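# Move the alphabetically first lettered box into the door tote

## Task

Find the box in this office whose top letter is earliest in the alphabet and place it in the tote near the door. It must rest entirely inside the tote with nothing overhanging the rim, and it must stay there on its own once the robot lets go. Every other box must remain on its own desk. The robot must not tip over or be left leaning, or the task fails.

## Robot and tools

ROBOT. TidyBot++: a base 0.54 m long, 0.50 m wide and 0.38 m tall on four driven casters, carrying one seven-joint arm with a two-finger gripper. The shoulder sits 0.12 m ahead of the base centre and 0.68 m above the floor. Cameras are base_camera and wrist_camera; the wrist camera looks along the hand. The arm starts folded with the hand pointing down. Folded, it reaches up to 0.08 m past the base front, and the elbow can be 1.15 m high. A downward-pointing hand reaches about 0.94 m high at most, and only near the base.

FRAMES. Base frame: origin on the floor below the base centre, x forward, y left, z up. hand_pose is reported in it and marks the point between the finger pads. The hand's own z axis runs along the fingers, and the fingers open along its y axis. The odometry frame is the base frame where the scene began. base_odometry is counted from wheel rotation, so slip shows up as travel, and it drifts a few cm and some degrees over many moves. Heading is positive to the left, from -3.142 to 3.142. base_tilt is in degrees, positive when the robot leans forward or right. Both carry a fixed bias of about 1 degree plus noise.

execute_actions. The argument actions is a list holding one action, or none. An empty list only reports state and images. cameras is a list of base_camera, wrist_camera or all; leaving it out or null returns all, and [] returns none. An action may contain base, joints, or both, plus optional speeds; its motions start at once.
- base takes exactly one relative move, measured from the base's last reported position. translate_m drives straight, forward positive, -2 to 2 m. strafe_m slides sideways, left positive, -2 to 2 m. rotate_rad turns in place, counter-clockwise from above positive, -6.3 to 6.3 rad.
- joints are absolute targets, each given under its own name, in radians. joint_1_rad (any angle) turns the whole arm about vertical, positive clockwise from above, which is opposite to rotate_rad. joint_2_rad (shoulder) runs -2.249 to 2.249. joint_3_rad (any angle) rolls the upper arm. joint_4_rad (elbow) runs -2.579 to 2.579. joint_5_rad (any angle) rolls the forearm. joint_6_rad (wrist) runs -2.099 to 2.099. joint_7_rad (any angle) rolls the hand; with the hand pointing down, positive is counter-clockwise from above, and at 1.57 the fingers open toward the robot's left and right. Any-angle joints take the short way round, so split turns into steps under half a revolution. gripper_pos is also absolute, from 0 (open) to 1 (closed); the pad gap is about 85 x (1 - gripper_pos) mm. Done tolerances are ±0.039 for joints 1-4, ±0.056 for joints 5-7 and ±0.03 for the gripper.
- speeds caps this action only: translate_m and strafe_m 0.05 to 0.5 m/s, rotate_rad 0.1 to 1.57 rad/s. The maximum is the default.
An unknown key or an out-of-range value rejects the whole call. A base move needing over 8.667 s is also rejected. No action runs longer than 15 s. Anything you omit may still be driving toward its earlier target.

wait: seconds, 0 to 10. It commands nothing and returns state and images.

zoom_image: camera (base_camera or wrist_camera) and region [x0, y0, x1, y1] in pixels of that camera's latest full image. (0,0) is the top-left corner, and the region is at most 504 x 504.

finished_scene: scene, the number of the current scene. It is final, and its result says whether the goal was met.

ARM GEOMETRY. Segment lengths: upper arm 0.42, forearm 0.31, hand 0.31 m. With joint_1_rad = 0, joint_3_rad = 3.14 and joint_5_rad = 0, the arm moves in the base's x-z plane. The tilt of each segment from vertical, with forward positive, is: upper arm = j2, forearm = j2 - j4, hand = j2 - j4 - j6. The hand's reach forward of the shoulder is the sum of length x sin(tilt), and its height above the shoulder is the sum of length x cos(tilt). Closed fingertips reach 20 mm beyond the hand point.

RESULT LINES. base_status and joint_status describe how the last accepted action ended. done: target reached; for the base this only means the wheels turned fully. off_target: at rest short of the target, maybe still pushing. contact_stop or time_out: the target is dropped and the part holds where it is. A blocked base pushes until it times out and may still say done. joint command not followed, with a cause, means arm targets were held back, usually for self-collision; the gripper still moves. Withheld joints read not_followed and may be retried on later actions. on_its_own lists motion you did not command. motor_effort is a percentage per motor, with the peak in brackets, and is noisy. Motor temperatures are listed per arm joint. MOTOR HOT appears from 60 °C. At 75 °C an OVER-TEMPERATURE FAULT lets the arm sink, and joints show limit_stop_at_motor_heat; send the targets again. ARM HIT means the arm struck the base or itself. gripper_pos 1 reading done means the grip is empty; off_target means something is held. pictures names the images in order. If a call reports a stop, your later calls in that reply are skipped.

PRECISION. Friction leaves joints slightly off target; resending the same value does nothing. To correct, send last command + (desired - read) for all seven joints. A load makes the arm sag; while holding something, never command a joint to its current reading. Trust the cameras over hand_pose.

AVOID. Torque faults freeze the arm for 10 s; limits are 104.5 N m for joints 1-4 and 51.3 N m for joints 5-7. Avoid heat from holding loads for long, since the motors warm while you think. Don't drive with the arm caught above about 0.8 m, and don't push sideways on a raised hand; either can tip the robot, and backing off rights it. Drops, slams and hard pushes should be avoided, as should knocking other boxes off their desks.

Each tool is called as name(argument=value, ...), one argument or row to a line, values as JSON.

## Session

execute_actions(
  actions=[],
)

Scene clock: 0.00 s.
Motor temperatures (°C, as the motors report them): [24 28 29 31 33 35 35]
base_odometry: x=+0.000 y=+0.000 heading=+0.000 (m, m, rad; odometry frame)
base_tilt: forward=-0.2 right=-0.1 (deg)
base_status: not commanded
joint_positions: joint_1_rad=-0.049 joint_2_rad=-0.332 joint_3_rad=+3.090 joint_4_rad=-2.562 joint_5_rad=+0.042 joint_6_rad=-0.861 joint_7_rad=+1.582 gripper_pos=+0.000
joint_status: not commanded
motor_effort: joint_1_rad=+0 joint_2_rad=+0 joint_3_rad=+1 joint_4_rad=+12 joint_5_rad=+0 joint_6_rad=+0 joint_7_rad=+0 (%)
hand_pose: x=+0.2463 y=+0.0021 z=+0.5763 quat_wxyz=(+0.024, +0.997, +0.068, +0.026) (m; base frame)
pictures: base_camera, wrist_camera
Images, in order (width x height): base_camera 644x364, wrist_camera 644x476.

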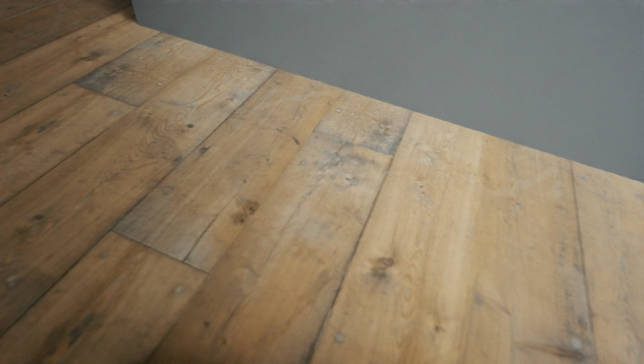

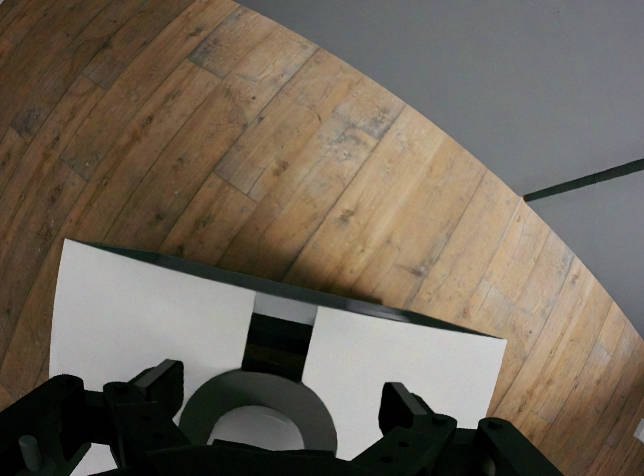

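execute_actions(
  actions=[
    {"base":{"rotate_rad":0.9}},
  ],
  cameras=["base_camera"],
)

execute_actions(
  actions=[
    {"joints":{"joint_2_rad":-0.5,"joint_4_rad":-0.5,"joint_6_rad":-1.9}},
  ],
)

Scene clock: 7.73 s.
Motor temperatures (°C, as the motors report them): [24 28 29 31 33 35 35]
base_odometry: x=+0.000 y=+0.000 heading=+0.900 (m, m, rad; odometry frame)
base_tilt: forward=-0.2 right=+0.1 (deg)
base_status: done
joint_positions: joint_1_rad=-0.049 joint_2_rad=-0.332 joint_3_rad=+3.090 joint_4_rad=-2.562 joint_5_rad=+0.042 joint_6_rad=-0.861 joint_7_rad=+1.582 gripper_pos=+0.000
joint_status: not commanded
motor_effort: joint_1_rad=+0(0) joint_2_rad=-1(1) joint_3_rad=+1(1) joint_4_rad=+14(13) joint_5_rad=+0(0) joint_6_rad=+1(1) joint_7_rad=+0(1) (%)
hand_pose: x=+0.2463 y=+0.0021 z=+0.5763 quat_wxyz=(+0.024, +0.997, +0.068, +0.026) (m; base frame)
pictures: base_camera
Images, in order (width x height): base_camera 644x364.

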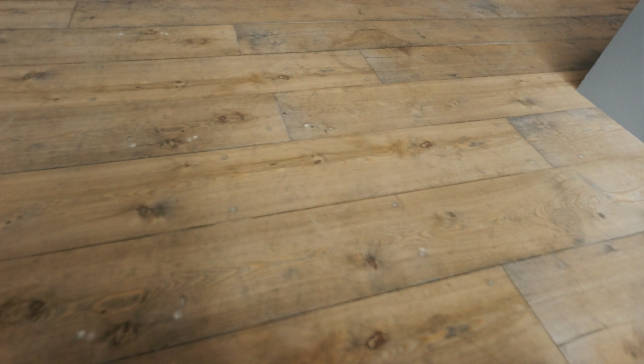

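Scene clock: 10.90 s.
Motor temperatures (°C, as the motors report them): [24 28 29 31 33 35 35]
base_odometry: x=+0.000 y=+0.000 heading=+0.900 (m, m, rad; odometry frame)
base_tilt: forward=-0.2 right=-0.1 (deg)
base_status: not commanded
joint_positions: joint_1_rad=-0.049 joint_2_rad=-0.489 joint_3_rad=+3.090 joint_4_rad=-0.514 joint_5_rad=+0.042 joint_6_rad=-1.857 joint_7_rad=+1.582 gripper_pos=+0.000
joint_status: all done
motor_effort: joint_1_rad=+0(0) joint_2_rad=+11(13) joint_3_rad=+1(1) joint_4_rad=+7(20) joint_5_rad=+0(1) joint_6_rad=+9(9) joint_7_rad=-1(0) (%)
hand_pose: x=+0.2245 y=+0.0131 z=+1.2721 quat_wxyz=(-0.002, +0.807, +0.033, +0.589) (m; base frame)
pictures: base_camera, wrist_camera
Images, in order (width x height): base_camera 644x364, wrist_camera 644x476.

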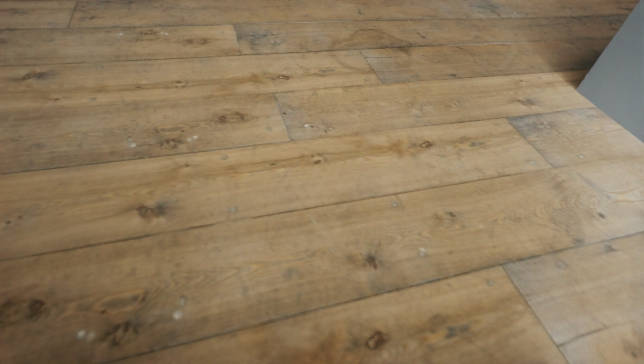

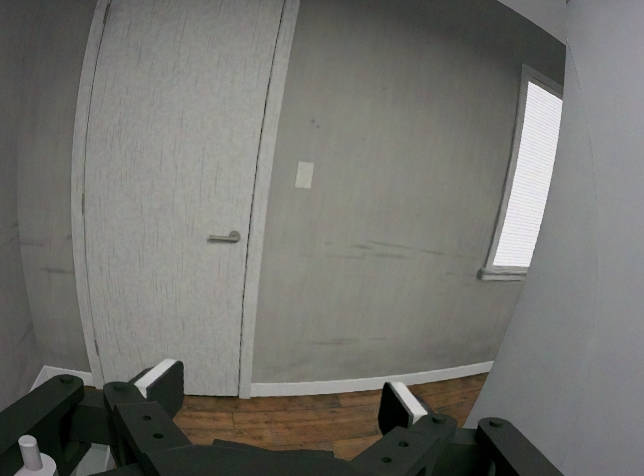

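Door ahead. Tilt lower and turn.

execute_actions(
  actions=[
    {"base":{"rotate_rad":1.0},"joints":{"joint_4_rad":-0.8,"joint_6_rad":-2.0}},
  ],
)

execute_actions(
  actions=[
    {"base":{"rotate_rad":1.4}},
  ],
)

execute_actions(
  actions=[
    {"base":{"rotate_rad":1.4}},
  ],
)

Scene clock: 15.97 s.
Motor temperatures (°C, as the motors report them): [24 28 29 31 33 35 35]
base_odometry: x=+0.000 y=+0.000 heading=+1.899 (m, m, rad; odometry frame)
base_tilt: forward=-0.2 right=-0.1 (deg)
base_status: done
joint_positions: joint_1_rad=-0.049 joint_2_rad=-0.491 joint_3_rad=+3.090 joint_4_rad=-0.786 joint_5_rad=+0.042 joint_6_rad=-1.956 joint_7_rad=+1.582 gripper_pos=+0.000
joint_status: all done
motor_effort: joint_1_rad=+0(0) joint_2_rad=+8(13) joint_3_rad=+1(1) joint_4_rad=+9(10) joint_5_rad=+0(1) joint_6_rad=+7(9) joint_7_rad=-1(1) (%)
hand_pose: x=+0.2528 y=+0.0135 z=+1.1575 quat_wxyz=(+0.007, +0.902, +0.037, +0.431) (m; base frame)
pictures: base_camera, wrist_camera
Images, in order (width x height): base_camera 644x364, wrist_camera 644x476.

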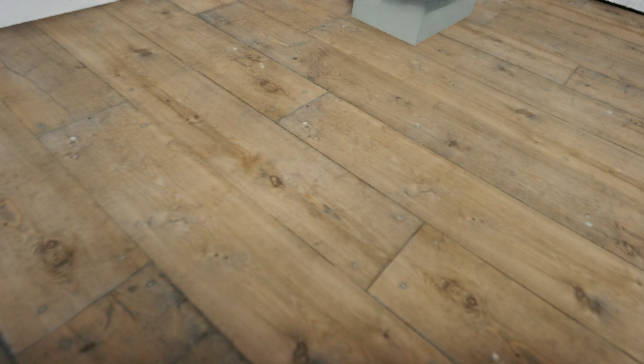

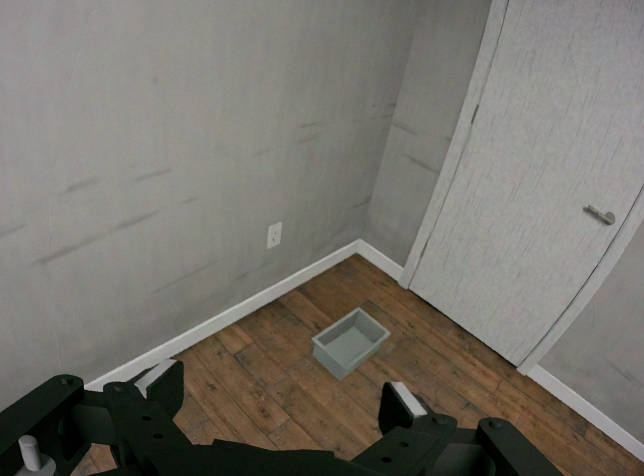

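Scene clock: 18.17 s.
Motor temperatures (°C, as the motors report them): [24 28 29 31 33 35 35]
base_odometry: x=+0.000 y=+0.000 heading=-2.984 (m, m, rad; odometry frame)
base_tilt: forward=-0.2 right=-0.1 (deg)
base_status: done
joint_positions: joint_1_rad=-0.049 joint_2_rad=-0.491 joint_3_rad=+3.090 joint_4_rad=-0.786 joint_5_rad=+0.042 joint_6_rad=-1.956 joint_7_rad=+1.582 gripper_pos=+0.000
joint_status: not commanded
motor_effort: joint_1_rad=+0(0) joint_2_rad=+8(8) joint_3_rad=+1(2) joint_4_rad=+9(9) joint_5_rad=+0(0) joint_6_rad=+7(7) joint_7_rad=+0(1) (%)
hand_pose: x=+0.2528 y=+0.0135 z=+1.1575 quat_wxyz=(+0.007, +0.902, +0.037, +0.431) (m; base frame)
pictures: base_camera, wrist_camera
Images, in order (width x height): base_camera 644x364, wrist_camera 644x476.

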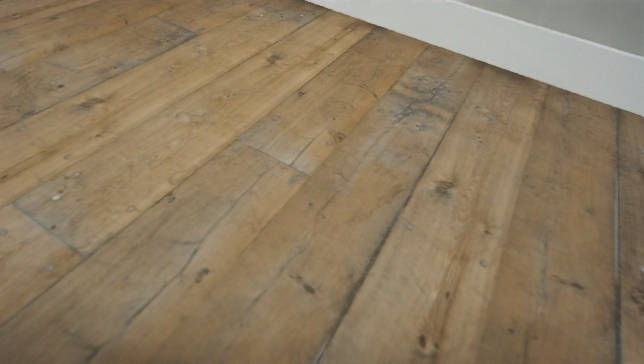

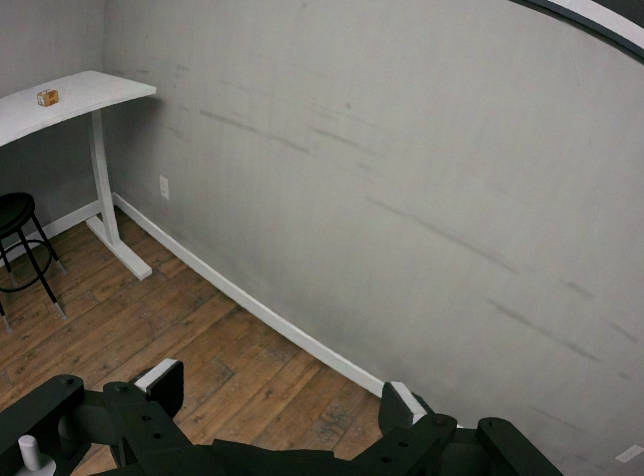

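Scene clock: 20.33 s.
Motor temperatures (°C, as the motors report them): [24 28 29 31 33 35 35]
base_odometry: x=+0.000 y=+0.000 heading=-1.585 (m, m, rad; odometry frame)
base_tilt: forward=-0.3 right=-0.1 (deg)
base_status: done
joint_positions: joint_1_rad=-0.049 joint_2_rad=-0.491 joint_3_rad=+3.090 joint_4_rad=-0.786 joint_5_rad=+0.042 joint_6_rad=-1.956 joint_7_rad=+1.582 gripper_pos=+0.000
joint_status: not commanded
motor_effort: joint_1_rad=+0(0) joint_2_rad=+8(8) joint_3_rad=+1(1) joint_4_rad=+10(11) joint_5_rad=+0(0) joint_6_rad=+7(8) joint_7_rad=+0(0) (%)
hand_pose: x=+0.2528 y=+0.0135 z=+1.1575 quat_wxyz=(+0.007, +0.902, +0.037, +0.431) (m; base frame)
pictures: base_camera, wrist_camera
Images, in order (width x height): base_camera 644x364, wrist_camera 644x476.

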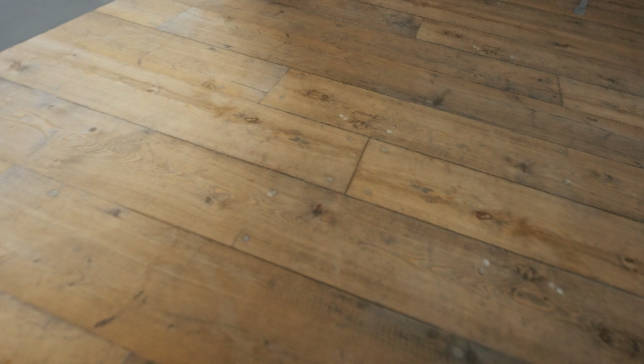

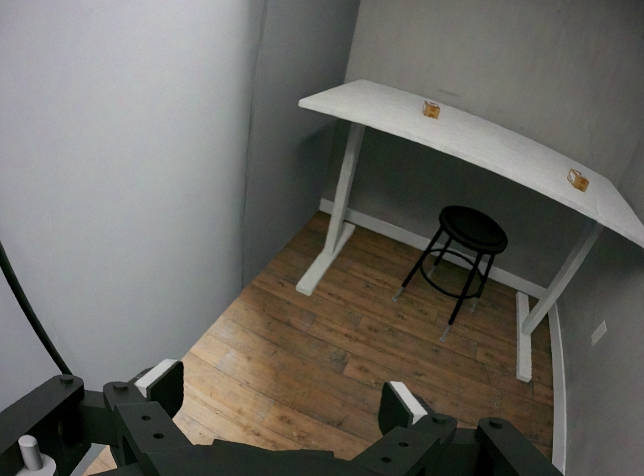

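execute_actions(
  actions=[
    {"base":{"rotate_rad":-0.5}},
  ],
  cameras=[],
)

execute_actions(
  actions=[
    {"base":{"translate_m":0.7},"joints":{"joint_2_rad":-0.2,"joint_4_rad":-0.4,"joint_6_rad":-2.05}},
  ],
)

Scene clock: 24.50 s.
Motor temperatures (°C, as the motors report them): [24 28 29 31 33 35 35]
base_odometry: x=+0.000 y=+0.000 heading=-2.084 (m, m, rad; odometry frame)
base_tilt: forward=-0.3 right=-0.1 (deg)
base_status: done
joint_positions: joint_1_rad=-0.049 joint_2_rad=-0.491 joint_3_rad=+3.090 joint_4_rad=-0.786 joint_5_rad=+0.042 joint_6_rad=-1.956 joint_7_rad=+1.582 gripper_pos=+0.000
joint_status: not commanded
motor_effort: joint_1_rad=+0(0) joint_2_rad=+8(8) joint_3_rad=+1(1) joint_4_rad=+10(10) joint_5_rad=+0(1) joint_6_rad=+7(8) joint_7_rad=+0(1) (%)
hand_pose: x=+0.2528 y=+0.0135 z=+1.1575 quat_wxyz=(+0.007, +0.902, +0.037, +0.431) (m; base frame)
pictures: none
No camera images: the call's "cameras" was empty. Leave "cameras" out to get every camera's image.

Scene clock: 27.27 s.
Motor temperatures (°C, as the motors report them): [24 28 29 31 33 35 35]
base_odometry: x=-0.344 y=-0.610 heading=-2.084 (m, m, rad; odometry frame)
base_tilt: forward=-0.3 right=-0.2 (deg)
base_status: done
joint_positions: joint_1_rad=-0.049 joint_2_rad=-0.199 joint_3_rad=+3.090 joint_4_rad=-0.417 joint_5_rad=+0.042 joint_6_rad=-2.006 joint_7_rad=+1.582 gripper_pos=+0.000
joint_status: all done
motor_effort: joint_1_rad=+0(0) joint_2_rad=-1(13) joint_3_rad=+0(2) joint_4_rad=+9(10) joint_5_rad=+0(1) joint_6_rad=+8(8) joint_7_rad=-1(0) (%)
hand_pose: x=+0.3496 y=+0.0179 z=+1.2121 quat_wxyz=(-0.002, +0.896, +0.036, +0.443) (m; base frame)
pictures: base_camera, wrist_camera
Images, in order (width x height): base_camera 644x364, wrist_camera 644x476.

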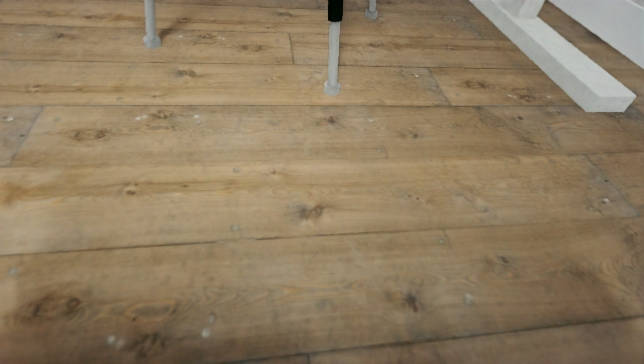

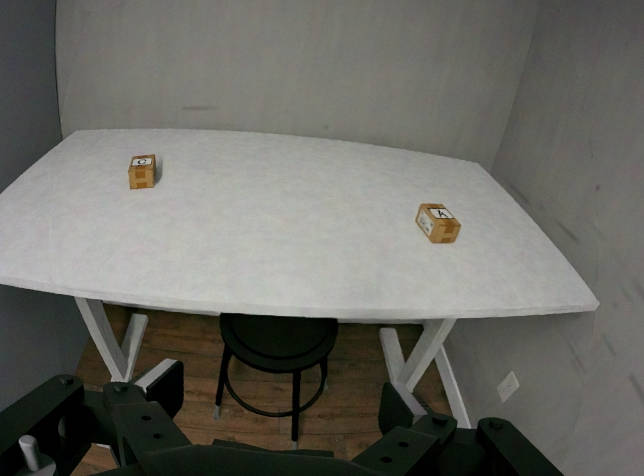

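zoom_image(
  camera="wrist_camera",
  region=[390, 190, 490, 260],
)

zoom_image(
  camera="wrist_camera",
  region=[100, 140, 200, 210],
)

Region (390, 190, 490, 260) of wrist_camera's 644x476 image, scaled by 5.040; it fills the top 353 rows of this view, and the rest is white.

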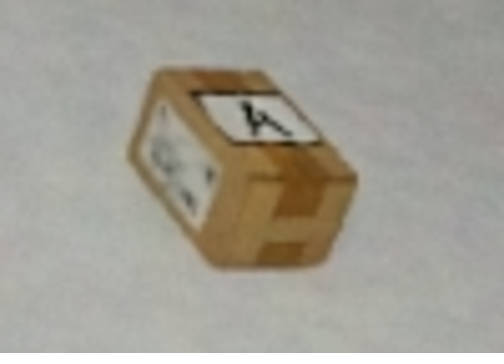

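Region (100, 140, 200, 210) of wrist_camera's 644x476 image, scaled by 5.040; it fills the top 353 rows of this view, and the rest is white.

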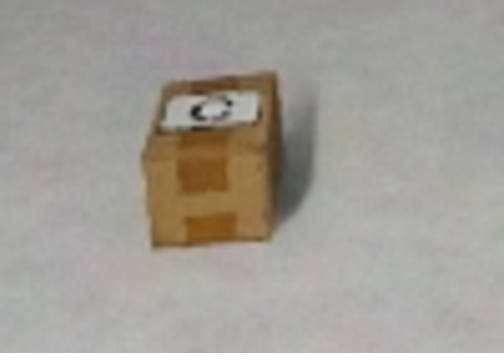

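execute_actions(
  actions=[
    {"base":{"strafe_m":-0.25},"joints":{"joint_2_rad":0.1,"joint_4_rad":-0.3,"joint_6_rad":-2.05}},
  ],
)

Scene clock: 39.80 s.
Motor temperatures (°C, as the motors report them): [24 28 29 31 33 35 35]
base_odometry: x=-0.562 y=-0.487 heading=-2.083 (m, m, rad; odometry frame)
base_tilt: forward=-0.2 right=+0.0 (deg)
base_status: done
joint_positions: joint_1_rad=-0.049 joint_2_rad=+0.107 joint_3_rad=+3.090 joint_4_rad=-0.317 joint_5_rad=+0.042 joint_6_rad=-2.007 joint_7_rad=+1.582 gripper_pos=+0.000
joint_status: all done
motor_effort: joint_1_rad=+0(1) joint_2_rad=-14(18) joint_3_rad=+0(2) joint_4_rad=+12(12) joint_5_rad=+0(1) joint_6_rad=+6(8) joint_7_rad=+0(1) (%)
hand_pose: x=+0.4947 y=+0.0247 z=+1.1508 quat_wxyz=(-0.003, +0.937, +0.036, +0.348) (m; base frame)
pictures: base_camera, wrist_camera
Images, in order (width x height): base_camera 644x364, wrist_camera 644x476.

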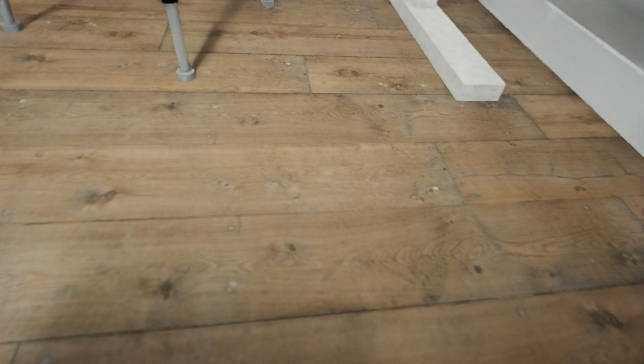

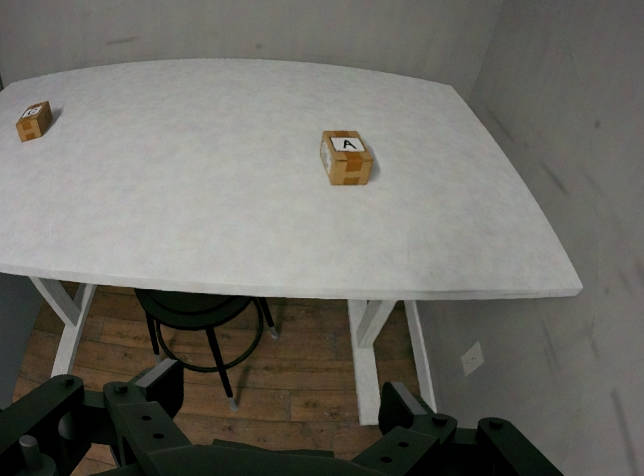

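execute_actions(
  actions=[
    {"base":{"strafe_m":-0.08},"joints":{"joint_2_rad":-0.6,"joint_4_rad":-1.2}},
  ],
  cameras=[],
)

execute_actions(
  actions=[
    {"joints":{"joint_1_rad":0.04,"joint_3_rad":3.18,"joint_5_rad":-0.04,"joint_4_rad":-2.26,"joint_6_rad":0.09}},
  ],
  cameras=["wrist_camera"],
)

Scene clock: 48.30 s.
Motor temperatures (°C, as the motors report them): [24 28 29 31 33 35 35]
base_odometry: x=-0.631 y=-0.448 heading=-2.082 (m, m, rad; odometry frame)
base_tilt: forward=-0.2 right=-0.1 (deg)
base_status: done
joint_positions: joint_1_rad=-0.049 joint_2_rad=-0.588 joint_3_rad=+3.090 joint_4_rad=-1.183 joint_5_rad=+0.042 joint_6_rad=-2.008 joint_7_rad=+1.582 gripper_pos=+0.000
joint_status: all done
motor_effort: joint_1_rad=+0(2) joint_2_rad=+8(16) joint_3_rad=+1(2) joint_4_rad=+13(12) joint_5_rad=+0(1) joint_6_rad=+5(6) joint_7_rad=-1(1) (%)
hand_pose: x=+0.2206 y=+0.0086 z=+1.0248 quat_wxyz=(+0.019, +0.963, +0.040, +0.267) (m; base frame)
pictures: none
No camera images: the call's "cameras" was empty. Leave "cameras" out to get every camera's image.

Scene clock: 50.97 s.
Motor temperatures (°C, as the motors report them): [24 28 29 31 33 35 35]
base_odometry: x=-0.631 y=-0.448 heading=-2.082 (m, m, rad; odometry frame)
base_tilt: forward=-0.2 right=-0.1 (deg)
base_status: not commanded
joint_positions: joint_1_rad=+0.017 joint_2_rad=-0.590 joint_3_rad=+3.157 joint_4_rad=-2.244 joint_5_rad=-0.008 joint_6_rad=+0.049 joint_7_rad=+1.582 gripper_pos=+0.000
joint_status: all done
motor_effort: joint_1_rad=+0(0) joint_2_rad=-2(9) joint_3_rad=+0(2) joint_4_rad=+22(24) joint_5_rad=-1(1) joint_6_rad=+10(10) joint_7_rad=+0(0) (%)
hand_pose: x=+0.5092 y=-0.0129 z=+0.9947 quat_wxyz=(+0.008, +0.719, -0.013, +0.695) (m; base frame)
pictures: wrist_camera
Images, in order (width x height): wrist_camera 644x476.

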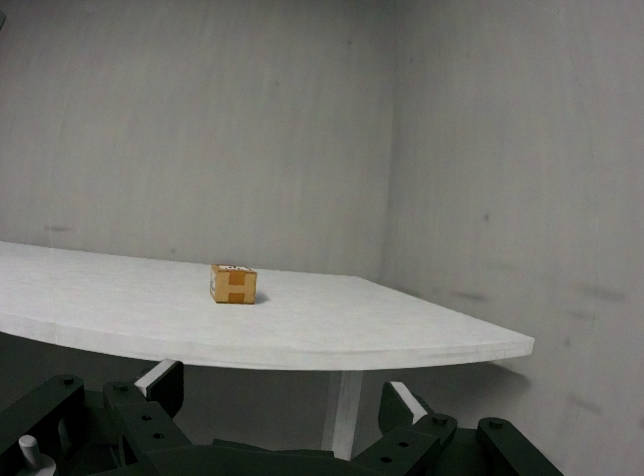

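execute_actions(
  actions=[
    {"joints":{"joint_1_rad":-0.15,"joint_2_rad":-0.13,"joint_4_rad":-1.5,"joint_6_rad":-0.67}},
  ],
  cameras=["wrist_camera"],
)

Scene clock: 67.67 s.
Motor temperatures (°C, as the motors report them): [24 28 29 32 33 36 35]
base_odometry: x=-0.631 y=-0.448 heading=-2.082 (m, m, rad; odometry frame)
base_tilt: forward=-0.2 right=-0.2 (deg)
base_status: not commanded
joint_positions: joint_1_rad=-0.128 joint_2_rad=-0.143 joint_3_rad=+3.158 joint_4_rad=-1.517 joint_5_rad=-0.009 joint_6_rad=-0.627 joint_7_rad=+1.582 gripper_pos=+0.000
joint_status: all done
motor_effort: joint_1_rad=+0(1) joint_2_rad=-15(16) joint_3_rad=+0(1) joint_4_rad=+21(22) joint_5_rad=+0(0) joint_6_rad=+9(10) joint_7_rad=+0(1) (%)
hand_pose: x=+0.6469 y=+0.0612 z=+1.0299 quat_wxyz=(-0.032, +0.840, +0.049, +0.539) (m; base frame)
pictures: wrist_camera
Images, in order (width x height): wrist_camera 644x476.

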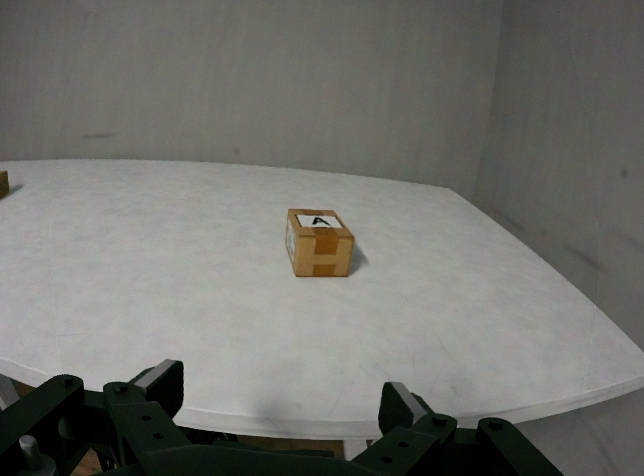

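execute_actions(
  actions=[
    {"base":{"translate_m":0.15}},
  ],
)

Scene clock: 75.90 s.
Motor temperatures (°C, as the motors report them): [24 28 29 32 33 36 35]
base_odometry: x=-0.705 y=-0.579 heading=-2.083 (m, m, rad; odometry frame)
base_tilt: forward=-0.3 right=-0.1 (deg)
base_status: done
joint_positions: joint_1_rad=-0.128 joint_2_rad=-0.129 joint_3_rad=+3.159 joint_4_rad=-1.515 joint_5_rad=-0.009 joint_6_rad=-0.629 joint_7_rad=+1.582 gripper_pos=+0.000
joint_status: not commanded
motor_effort: joint_1_rad=+0(0) joint_2_rad=-16(19) joint_3_rad=+0(0) joint_4_rad=+22(23) joint_5_rad=+0(0) joint_6_rad=+9(9) joint_7_rad=-1(1) (%)
hand_pose: x=+0.6516 y=+0.0619 z=+1.0229 quat_wxyz=(-0.032, +0.844, +0.050, +0.533) (m; base frame)
pictures: base_camera, wrist_camera
Images, in order (width x height): base_camera 644x364, wrist_camera 644x476.

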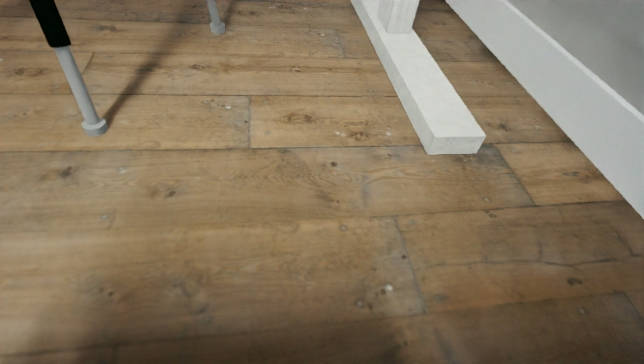

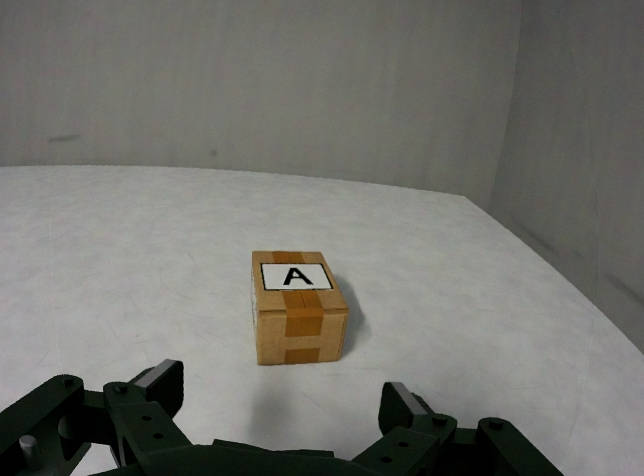

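execute_actions(
  actions=[
    {"joints":{"joint_2_rad":0.045,"joint_4_rad":-1.45,"joint_6_rad":-0.45}},
  ],
  cameras=["wrist_camera"],
)

Scene clock: 82.73 s.
Motor temperatures (°C, as the motors report them): [24 28 29 32 33 36 35]
base_odometry: x=-0.705 y=-0.579 heading=-2.083 (m, m, rad; odometry frame)
base_tilt: forward=-0.2 right=-0.1 (deg)
base_status: not commanded
joint_positions: joint_1_rad=-0.128 joint_2_rad=+0.047 joint_3_rad=+3.159 joint_4_rad=-1.467 joint_5_rad=-0.009 joint_6_rad=-0.492 joint_7_rad=+1.582 gripper_pos=+0.000
joint_status: all done
motor_effort: joint_1_rad=+0(0) joint_2_rad=-22(26) joint_3_rad=+1(0) joint_4_rad=+21(22) joint_5_rad=+0(1) joint_6_rad=+8(9) joint_7_rad=-1(1) (%)
hand_pose: x=+0.7309 y=+0.0714 z=+0.9889 quat_wxyz=(-0.031, +0.842, +0.050, +0.537) (m; base frame)
pictures: wrist_camera
Images, in order (width x height): wrist_camera 644x476.

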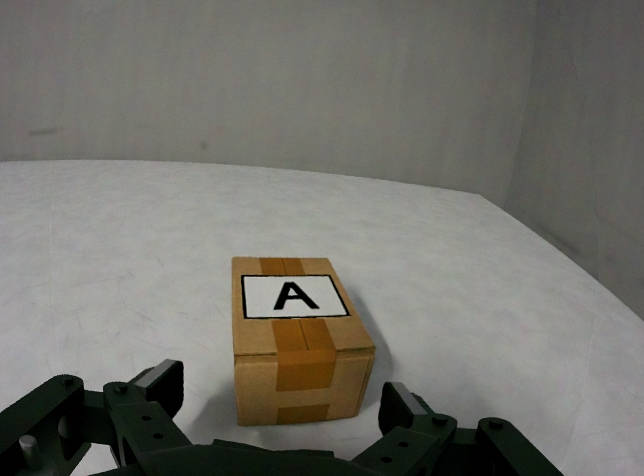

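execute_actions(
  actions=[
    {"base":{"strafe_m":-0.01}},
  ],
  cameras=[],
)

execute_actions(
  actions=[
    {"joints":{"joint_2_rad":0.185,"joint_4_rad":-1.347,"joint_6_rad":-0.41}},
  ],
  cameras=["wrist_camera"],
)

Scene clock: 87.50 s.
Motor temperatures (°C, as the motors report them): [24 28 29 32 33 36 35]
base_odometry: x=-0.714 y=-0.574 heading=-2.082 (m, m, rad; odometry frame)
base_tilt: forward=-0.2 right=-0.1 (deg)
base_status: done
joint_positions: joint_1_rad=-0.132 joint_2_rad=+0.047 joint_3_rad=+3.163 joint_4_rad=-1.467 joint_5_rad=-0.010 joint_6_rad=-0.492 joint_7_rad=+1.582 gripper_pos=+0.000
joint_status: not commanded
motor_effort: joint_1_rad=+0(3) joint_2_rad=-23(24) joint_3_rad=+0(3) joint_4_rad=+22(22) joint_5_rad=+0(0) joint_6_rad=+9(9) joint_7_rad=-1(0) (%)
hand_pose: x=+0.7310 y=+0.0714 z=+0.9890 quat_wxyz=(-0.031, +0.841, +0.049, +0.537) (m; base frame)
pictures: none
No camera images: the call's "cameras" was empty. Leave "cameras" out to get every camera's image.

Scene clock: 88.60 s.
Motor temperatures (°C, as the motors report them): [24 28 29 32 33 36 35]
base_odometry: x=-0.714 y=-0.574 heading=-2.082 (m, m, rad; odometry frame)
base_tilt: forward=-0.2 right=-0.1 (deg)
base_status: not commanded
joint_positions: joint_1_rad=-0.132 joint_2_rad=+0.180 joint_3_rad=+3.163 joint_4_rad=-1.362 joint_5_rad=-0.010 joint_6_rad=-0.452 joint_7_rad=+1.582 gripper_pos=+0.000
joint_status: all done
motor_effort: joint_1_rad=+0(0) joint_2_rad=-27(29) joint_3_rad=+0(0) joint_4_rad=+22(23) joint_5_rad=+0(0) joint_6_rad=+9(9) joint_7_rad=+0(1) (%)
hand_pose: x=+0.7881 y=+0.0787 z=+0.9765 quat_wxyz=(-0.030, +0.839, +0.050, +0.542) (m; base frame)
pictures: wrist_camera
Images, in order (width x height): wrist_camera 644x476.

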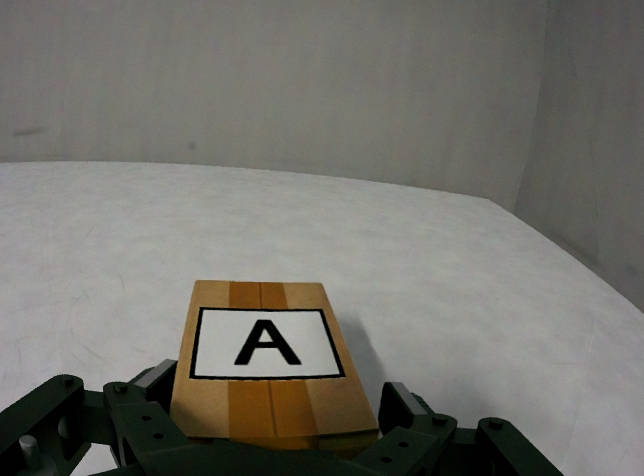

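execute_actions(
  actions=[
    {"joints":{"joint_2_rad":0.2}},
  ],
  cameras=[],
)

execute_actions(
  actions=[
    {"joints":{"gripper_pos":1}},
  ],
  cameras=["wrist_camera"],
)

execute_actions(
  actions=[
    {"joints":{"joint_2_rad":-0.1}},
  ],
  cameras=["wrist_camera"],
)

Scene clock: 94.27 s.
Motor temperatures (°C, as the motors report them): [25 28 29 32 33 36 35]
base_odometry: x=-0.714 y=-0.574 heading=-2.082 (m, m, rad; odometry frame)
base_tilt: forward=-0.2 right=-0.1 (deg)
base_status: not commanded
joint_positions: joint_1_rad=-0.132 joint_2_rad=+0.184 joint_3_rad=+3.163 joint_4_rad=-1.362 joint_5_rad=-0.010 joint_6_rad=-0.452 joint_7_rad=+1.582 gripper_pos=+0.000
joint_status: all done
motor_effort: joint_1_rad=+0(0) joint_2_rad=-27(27) joint_3_rad=+1(1) joint_4_rad=+21(22) joint_5_rad=+0(1) joint_6_rad=+8(9) joint_7_rad=+0(0) (%)
hand_pose: x=+0.7891 y=+0.0788 z=+0.9745 quat_wxyz=(-0.030, +0.839, +0.050, +0.540) (m; base frame)
pictures: none
No camera images: the call's "cameras" was empty. Leave "cameras" out to get every camera's image.

Scene clock: 95.37 s.
Motor temperatures (°C, as the motors report them): [25 28 29 32 33 36 35]
base_odometry: x=-0.714 y=-0.574 heading=-2.082 (m, m, rad; odometry frame)
base_tilt: forward=-0.2 right=-0.1 (deg)
base_status: not commanded
joint_positions: joint_1_rad=-0.133 joint_2_rad=+0.186 joint_3_rad=+3.163 joint_4_rad=-1.357 joint_5_rad=-0.012 joint_6_rad=-0.444 joint_7_rad=+1.582 gripper_pos=+0.308
joint_status: gripper_pos off_target (ended at +0.308, target +1.000)
motor_effort: joint_1_rad=+0(1) joint_2_rad=-27(30) joint_3_rad=+0(1) joint_4_rad=+21(24) joint_5_rad=+0(0) joint_6_rad=+8(9) joint_7_rad=+0(0) (%)
hand_pose: x=+0.7913 y=+0.0796 z=+0.9778 quat_wxyz=(-0.031, +0.837, +0.049, +0.545) (m; base frame)
pictures: wrist_camera
Images, in order (width x height): wrist_camera 644x476.

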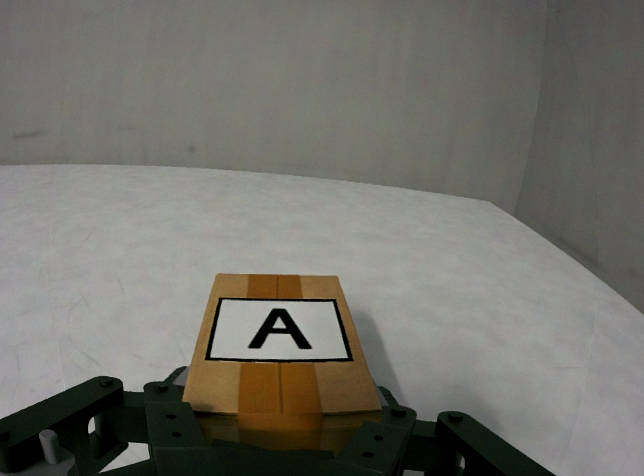

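Scene clock: 97.00 s.
Motor temperatures (°C, as the motors report them): [25 28 29 32 33 36 35]
base_odometry: x=-0.714 y=-0.574 heading=-2.082 (m, m, rad; odometry frame)
base_tilt: forward=-0.3 right=-0.1 (deg)
base_status: not commanded
joint_positions: joint_1_rad=-0.133 joint_2_rad=-0.101 joint_3_rad=+3.163 joint_4_rad=-1.355 joint_5_rad=-0.012 joint_6_rad=-0.444 joint_7_rad=+1.582 gripper_pos=+0.308
joint_status: all done
motor_effort: joint_1_rad=+0(0) joint_2_rad=-18(32) joint_3_rad=+0(0) joint_4_rad=+22(24) joint_5_rad=+0(1) joint_6_rad=+10(11) joint_7_rad=-1(1) (%)
hand_pose: x=+0.6807 y=+0.0648 z=+1.1585 quat_wxyz=(-0.039, +0.750, +0.043, +0.659) (m; base frame)
pictures: wrist_camera
Images, in order (width x height): wrist_camera 644x476.

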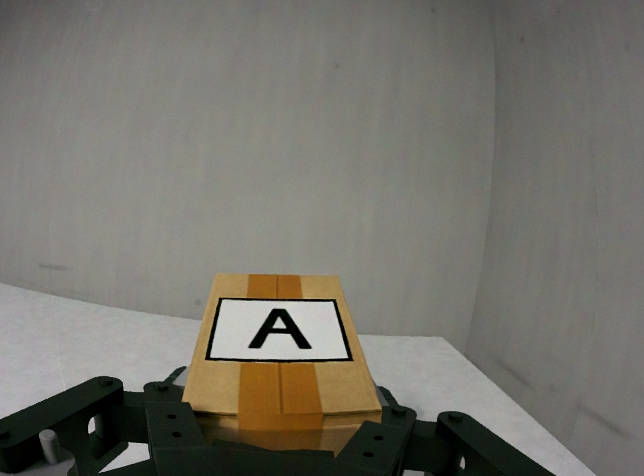

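execute_actions(
  actions=[
    {"base":{"translate_m":-0.9},"joints":{"joint_1_rad":0.0,"joint_2_rad":-0.5}},
  ],
  cameras=[],
)

execute_actions(
  actions=[
    {"base":{"strafe_m":0.12},"joints":{"joint_4_rad":-2.0,"joint_6_rad":-1.3}},
  ],
  cameras=[],
)

execute_actions(
  actions=[
    {"base":{"rotate_rad":3.14},"speeds":{"rotate_rad":1.0}},
  ],
)

Scene clock: 103.93 s.
Motor temperatures (°C, as the motors report them): [25 28 29 32 33 36 35]
base_odometry: x=-0.274 y=+0.211 heading=-2.082 (m, m, rad; odometry frame)
base_tilt: forward=-0.2 right=-0.1 (deg)
base_status: done
joint_positions: joint_1_rad=-0.022 joint_2_rad=-0.503 joint_3_rad=+3.164 joint_4_rad=-1.355 joint_5_rad=-0.012 joint_6_rad=-0.444 joint_7_rad=+1.582 gripper_pos=+0.308
joint_status: all done
motor_effort: joint_1_rad=+0(2) joint_2_rad=-1(23) joint_3_rad=+1(2) joint_4_rad=+19(24) joint_5_rad=+0(1) joint_6_rad=+10(11) joint_7_rad=+0(1) (%)
hand_pose: x=+0.4523 y=-0.0035 z=+1.3422 quat_wxyz=(-0.006, +0.603, -0.002, +0.797) (m; base frame)
pictures: none
No camera images: the call's "cameras" was empty. Leave "cameras" out to get every camera's image.

Scene clock: 105.83 s.
Motor temperatures (°C, as the motors report them): [25 28 29 32 33 36 35]
base_odometry: x=-0.169 y=+0.152 heading=-2.082 (m, m, rad; odometry frame)
base_tilt: forward=-0.2 right=-0.2 (deg)
base_status: done
joint_positions: joint_1_rad=-0.021 joint_2_rad=-0.501 joint_3_rad=+3.167 joint_4_rad=-1.990 joint_5_rad=-0.013 joint_6_rad=-1.265 joint_7_rad=+1.582 gripper_pos=+0.308
joint_status: all done
motor_effort: joint_1_rad=+0(0) joint_2_rad=-1(4) joint_3_rad=-1(3) joint_4_rad=+20(23) joint_5_rad=-1(1) joint_6_rad=+4(10) joint_7_rad=-1(1) (%)
hand_pose: x=+0.3482 y=+0.0035 z=+0.7885 quat_wxyz=(-0.011, +0.981, +0.003, +0.193) (m; base frame)
pictures: none
No camera images: the call's "cameras" was empty. Leave "cameras" out to get every camera's image.

Scene clock: 109.90 s.
Motor temperatures (°C, as the motors report them): [25 28 29 32 33 36 35]
base_odometry: x=-0.169 y=+0.152 heading=+1.058 (m, m, rad; odometry frame)
base_tilt: forward=-0.3 right=-0.1 (deg)
base_status: done
joint_positions: joint_1_rad=-0.020 joint_2_rad=-0.501 joint_3_rad=+3.167 joint_4_rad=-1.990 joint_5_rad=-0.013 joint_6_rad=-1.265 joint_7_rad=+1.582 gripper_pos=+0.308
joint_status: not commanded
motor_effort: joint_1_rad=+0(1) joint_2_rad=-2(3) joint_3_rad=+0(2) joint_4_rad=+19(20) joint_5_rad=-1(1) joint_6_rad=+4(5) joint_7_rad=-1(1) (%)
hand_pose: x=+0.3482 y=+0.0034 z=+0.7885 quat_wxyz=(-0.011, +0.981, +0.002, +0.193) (m; base frame)
pictures: base_camera, wrist_camera
Images, in order (width x height): base_camera 644x364, wrist_camera 644x476.

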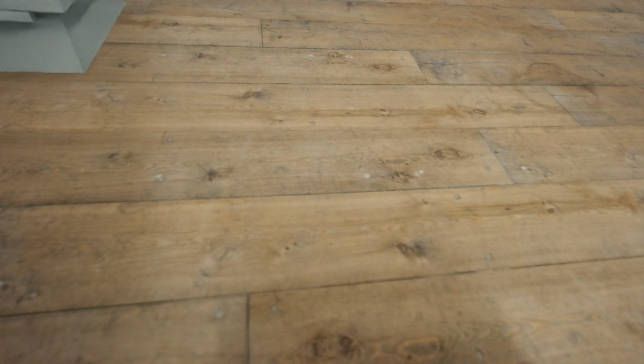

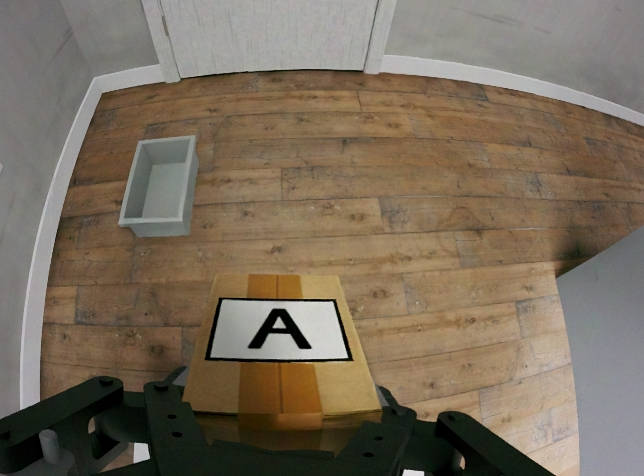

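execute_actions(
  actions=[
    {"base":{"strafe_m":0.48}},
  ],
  cameras=["base_camera"],
)

execute_actions(
  actions=[
    {"base":{"translate_m":0.25}},
  ],
)

Scene clock: 114.57 s.
Motor temperatures (°C, as the motors report them): [25 28 29 32 33 36 35]
base_odometry: x=-0.587 y=+0.387 heading=+1.058 (m, m, rad; odometry frame)
base_tilt: forward=-0.3 right=-0.2 (deg)
base_status: done
joint_positions: joint_1_rad=-0.020 joint_2_rad=-0.501 joint_3_rad=+3.167 joint_4_rad=-1.990 joint_5_rad=-0.014 joint_6_rad=-1.265 joint_7_rad=+1.582 gripper_pos=+0.308
joint_status: not commanded
motor_effort: joint_1_rad=+0(0) joint_2_rad=-1(1) joint_3_rad=+1(2) joint_4_rad=+19(20) joint_5_rad=+0(2) joint_6_rad=+5(4) joint_7_rad=-1(0) (%)
hand_pose: x=+0.3482 y=+0.0037 z=+0.7885 quat_wxyz=(-0.012, +0.981, +0.002, +0.193) (m; base frame)
pictures: base_camera
Images, in order (width x height): base_camera 644x364.

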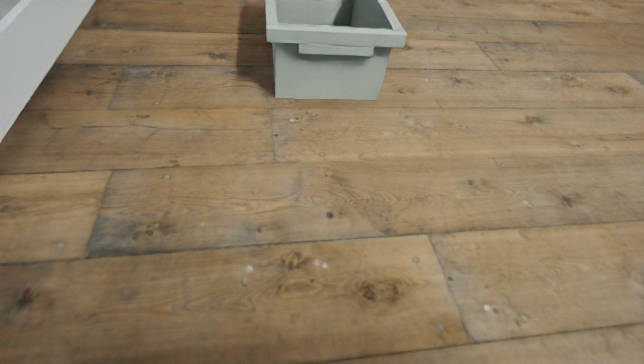

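Scene clock: 116.33 s.
Motor temperatures (°C, as the motors report them): [25 28 29 32 33 36 35]
base_odometry: x=-0.465 y=+0.605 heading=+1.059 (m, m, rad; odometry frame)
base_tilt: forward=-0.2 right=-0.1 (deg)
base_status: done
joint_positions: joint_1_rad=-0.020 joint_2_rad=-0.496 joint_3_rad=+3.167 joint_4_rad=-1.991 joint_5_rad=-0.014 joint_6_rad=-1.265 joint_7_rad=+1.582 gripper_pos=+0.308
joint_status: not commanded
motor_effort: joint_1_rad=+0(0) joint_2_rad=-2(4) joint_3_rad=+0(0) joint_4_rad=+20(20) joint_5_rad=+0(1) joint_6_rad=+4(5) joint_7_rad=-1(1) (%)
hand_pose: x=+0.3485 y=+0.0037 z=+0.7871 quat_wxyz=(-0.012, +0.982, +0.002, +0.190) (m; base frame)
pictures: base_camera, wrist_camera
Images, in order (width x height): base_camera 644x364, wrist_camera 644x476.

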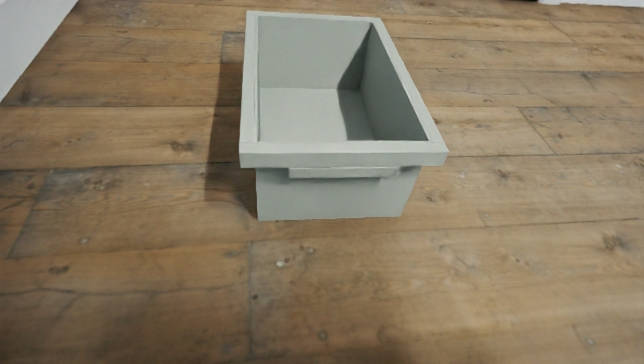

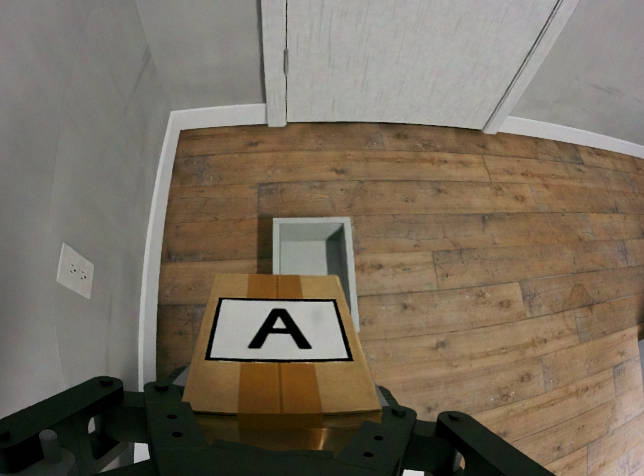

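execute_actions(
  actions=[
    {"joints":{"joint_2_rad":1.29,"joint_4_rad":-1.986,"joint_6_rad":0.86}},
  ],
)

Scene clock: 124.67 s.
Motor temperatures (°C, as the motors report them): [25 28 29 32 33 36 35]
base_odometry: x=-0.465 y=+0.605 heading=+1.059 (m, m, rad; odometry frame)
base_tilt: forward=-0.2 right=-0.1 (deg)
base_status: not commanded
joint_positions: joint_1_rad=-0.020 joint_2_rad=+1.285 joint_3_rad=+3.167 joint_4_rad=-1.991 joint_5_rad=-0.014 joint_6_rad=+0.812 joint_7_rad=+1.582 gripper_pos=+0.308
joint_status: all done
motor_effort: joint_1_rad=+0(0) joint_2_rad=-37(38) joint_3_rad=+0(0) joint_4_rad=+2(19) joint_5_rad=-1(0) joint_6_rad=+7(8) joint_7_rad=+0(1) (%)
hand_pose: x=+0.6761 y=-0.0056 z=+0.2462 quat_wxyz=(+0.015, +0.943, +0.009, +0.333) (m; base frame)
pictures: base_camera, wrist_camera
Images, in order (width x height): base_camera 644x364, wrist_camera 644x476.

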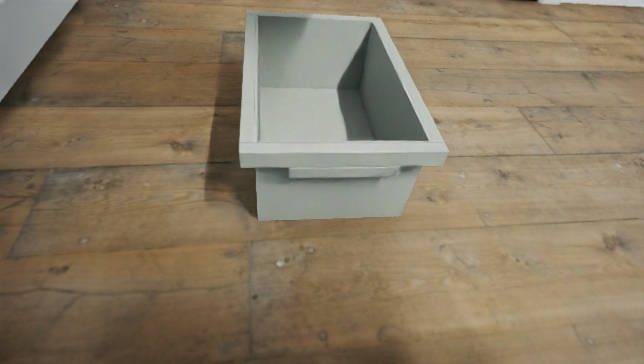

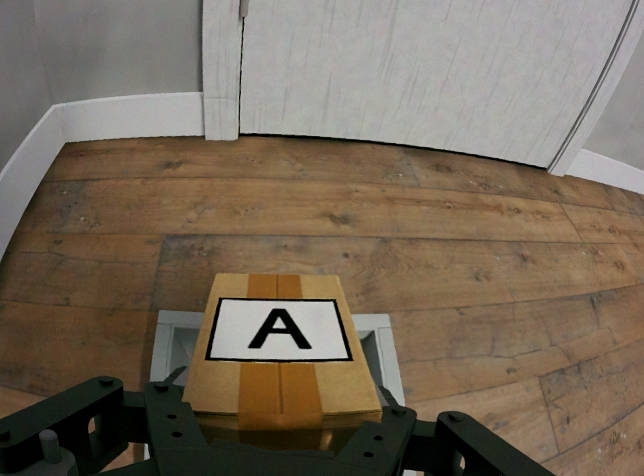

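execute_actions(
  actions=[
    {"joints":{"joint_1_rad":-0.05,"joint_2_rad":1.59,"joint_4_rad":-1.86,"joint_6_rad":1.05}},
  ],
)

Scene clock: 129.57 s.
Motor temperatures (°C, as the motors report them): [25 28 29 32 33 36 35]
base_odometry: x=-0.465 y=+0.605 heading=+1.059 (m, m, rad; odometry frame)
base_tilt: forward=-0.2 right=-0.1 (deg)
base_status: not commanded
joint_positions: joint_1_rad=-0.029 joint_2_rad=+1.594 joint_3_rad=+3.167 joint_4_rad=-1.879 joint_5_rad=-0.014 joint_6_rad=+1.002 joint_7_rad=+1.582 gripper_pos=+0.308
joint_status: all done
motor_effort: joint_1_rad=+0(0) joint_2_rad=-35(37) joint_3_rad=+0(0) joint_4_rad=-2(1) joint_5_rad=-1(0) joint_6_rad=+7(7) joint_7_rad=+0(1) (%)
hand_pose: x=+0.6316 y=-0.0016 z=+0.1311 quat_wxyz=(+0.014, +0.944, +0.018, +0.330) (m; base frame)
pictures: base_camera, wrist_camera
Images, in order (width x height): base_camera 644x364, wrist_camera 644x476.

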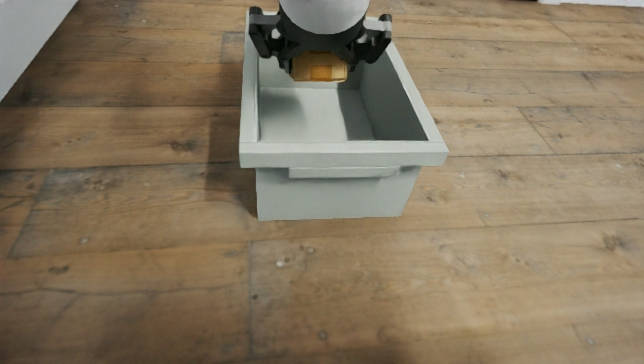

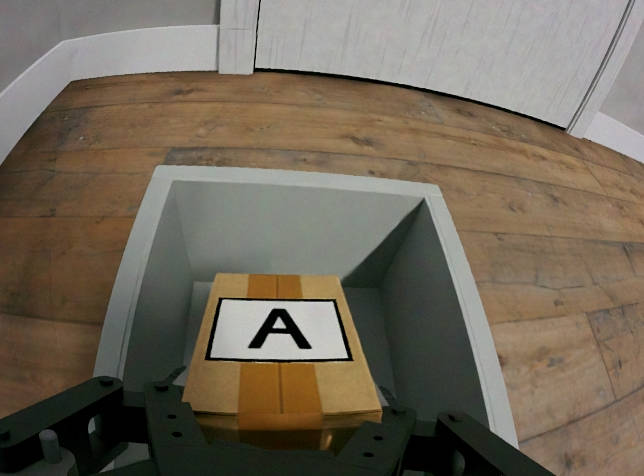

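execute_actions(
  actions=[
    {"base":{"strafe_m":-0.012},"joints":{"joint_2_rad":1.705,"joint_4_rad":-1.65,"joint_6_rad":0.91}},
  ],
)

Scene clock: 134.30 s.
Motor temperatures (°C, as the motors report them): [25 28 29 32 33 36 35]
base_odometry: x=-0.454 y=+0.599 heading=+1.059 (m, m, rad; odometry frame)
base_tilt: forward=-0.2 right=-0.1 (deg)
base_status: done
joint_positions: joint_1_rad=-0.036 joint_2_rad=+1.699 joint_3_rad=+3.168 joint_4_rad=-1.668 joint_5_rad=-0.014 joint_6_rad=+0.947 joint_7_rad=+1.582 gripper_pos=+0.308
joint_status: all done
motor_effort: joint_1_rad=+0(2) joint_2_rad=-36(37) joint_3_rad=-1(1) joint_4_rad=+1(1) joint_5_rad=+0(1) joint_6_rad=+7(7) joint_7_rad=-1(1) (%)
hand_pose: x=+0.6722 y=+0.0036 z=+0.0880 quat_wxyz=(+0.011, +0.935, +0.022, +0.353) (m; base frame)
pictures: base_camera, wrist_camera
Images, in order (width x height): base_camera 644x364, wrist_camera 644x476.

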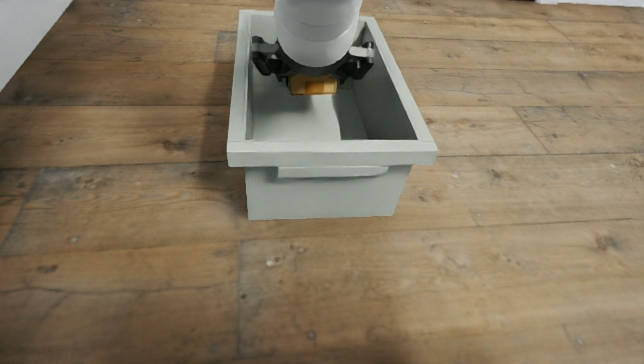

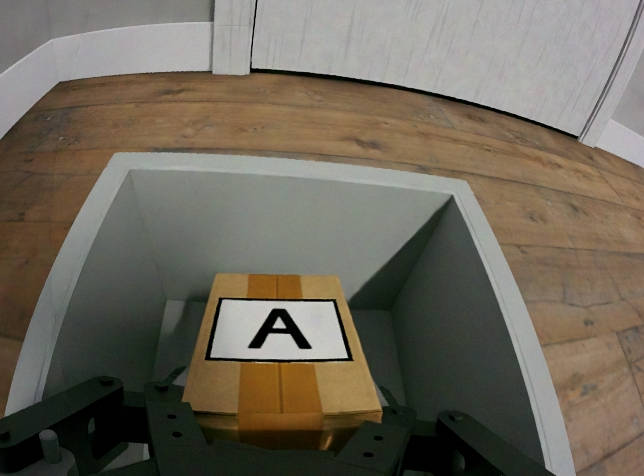

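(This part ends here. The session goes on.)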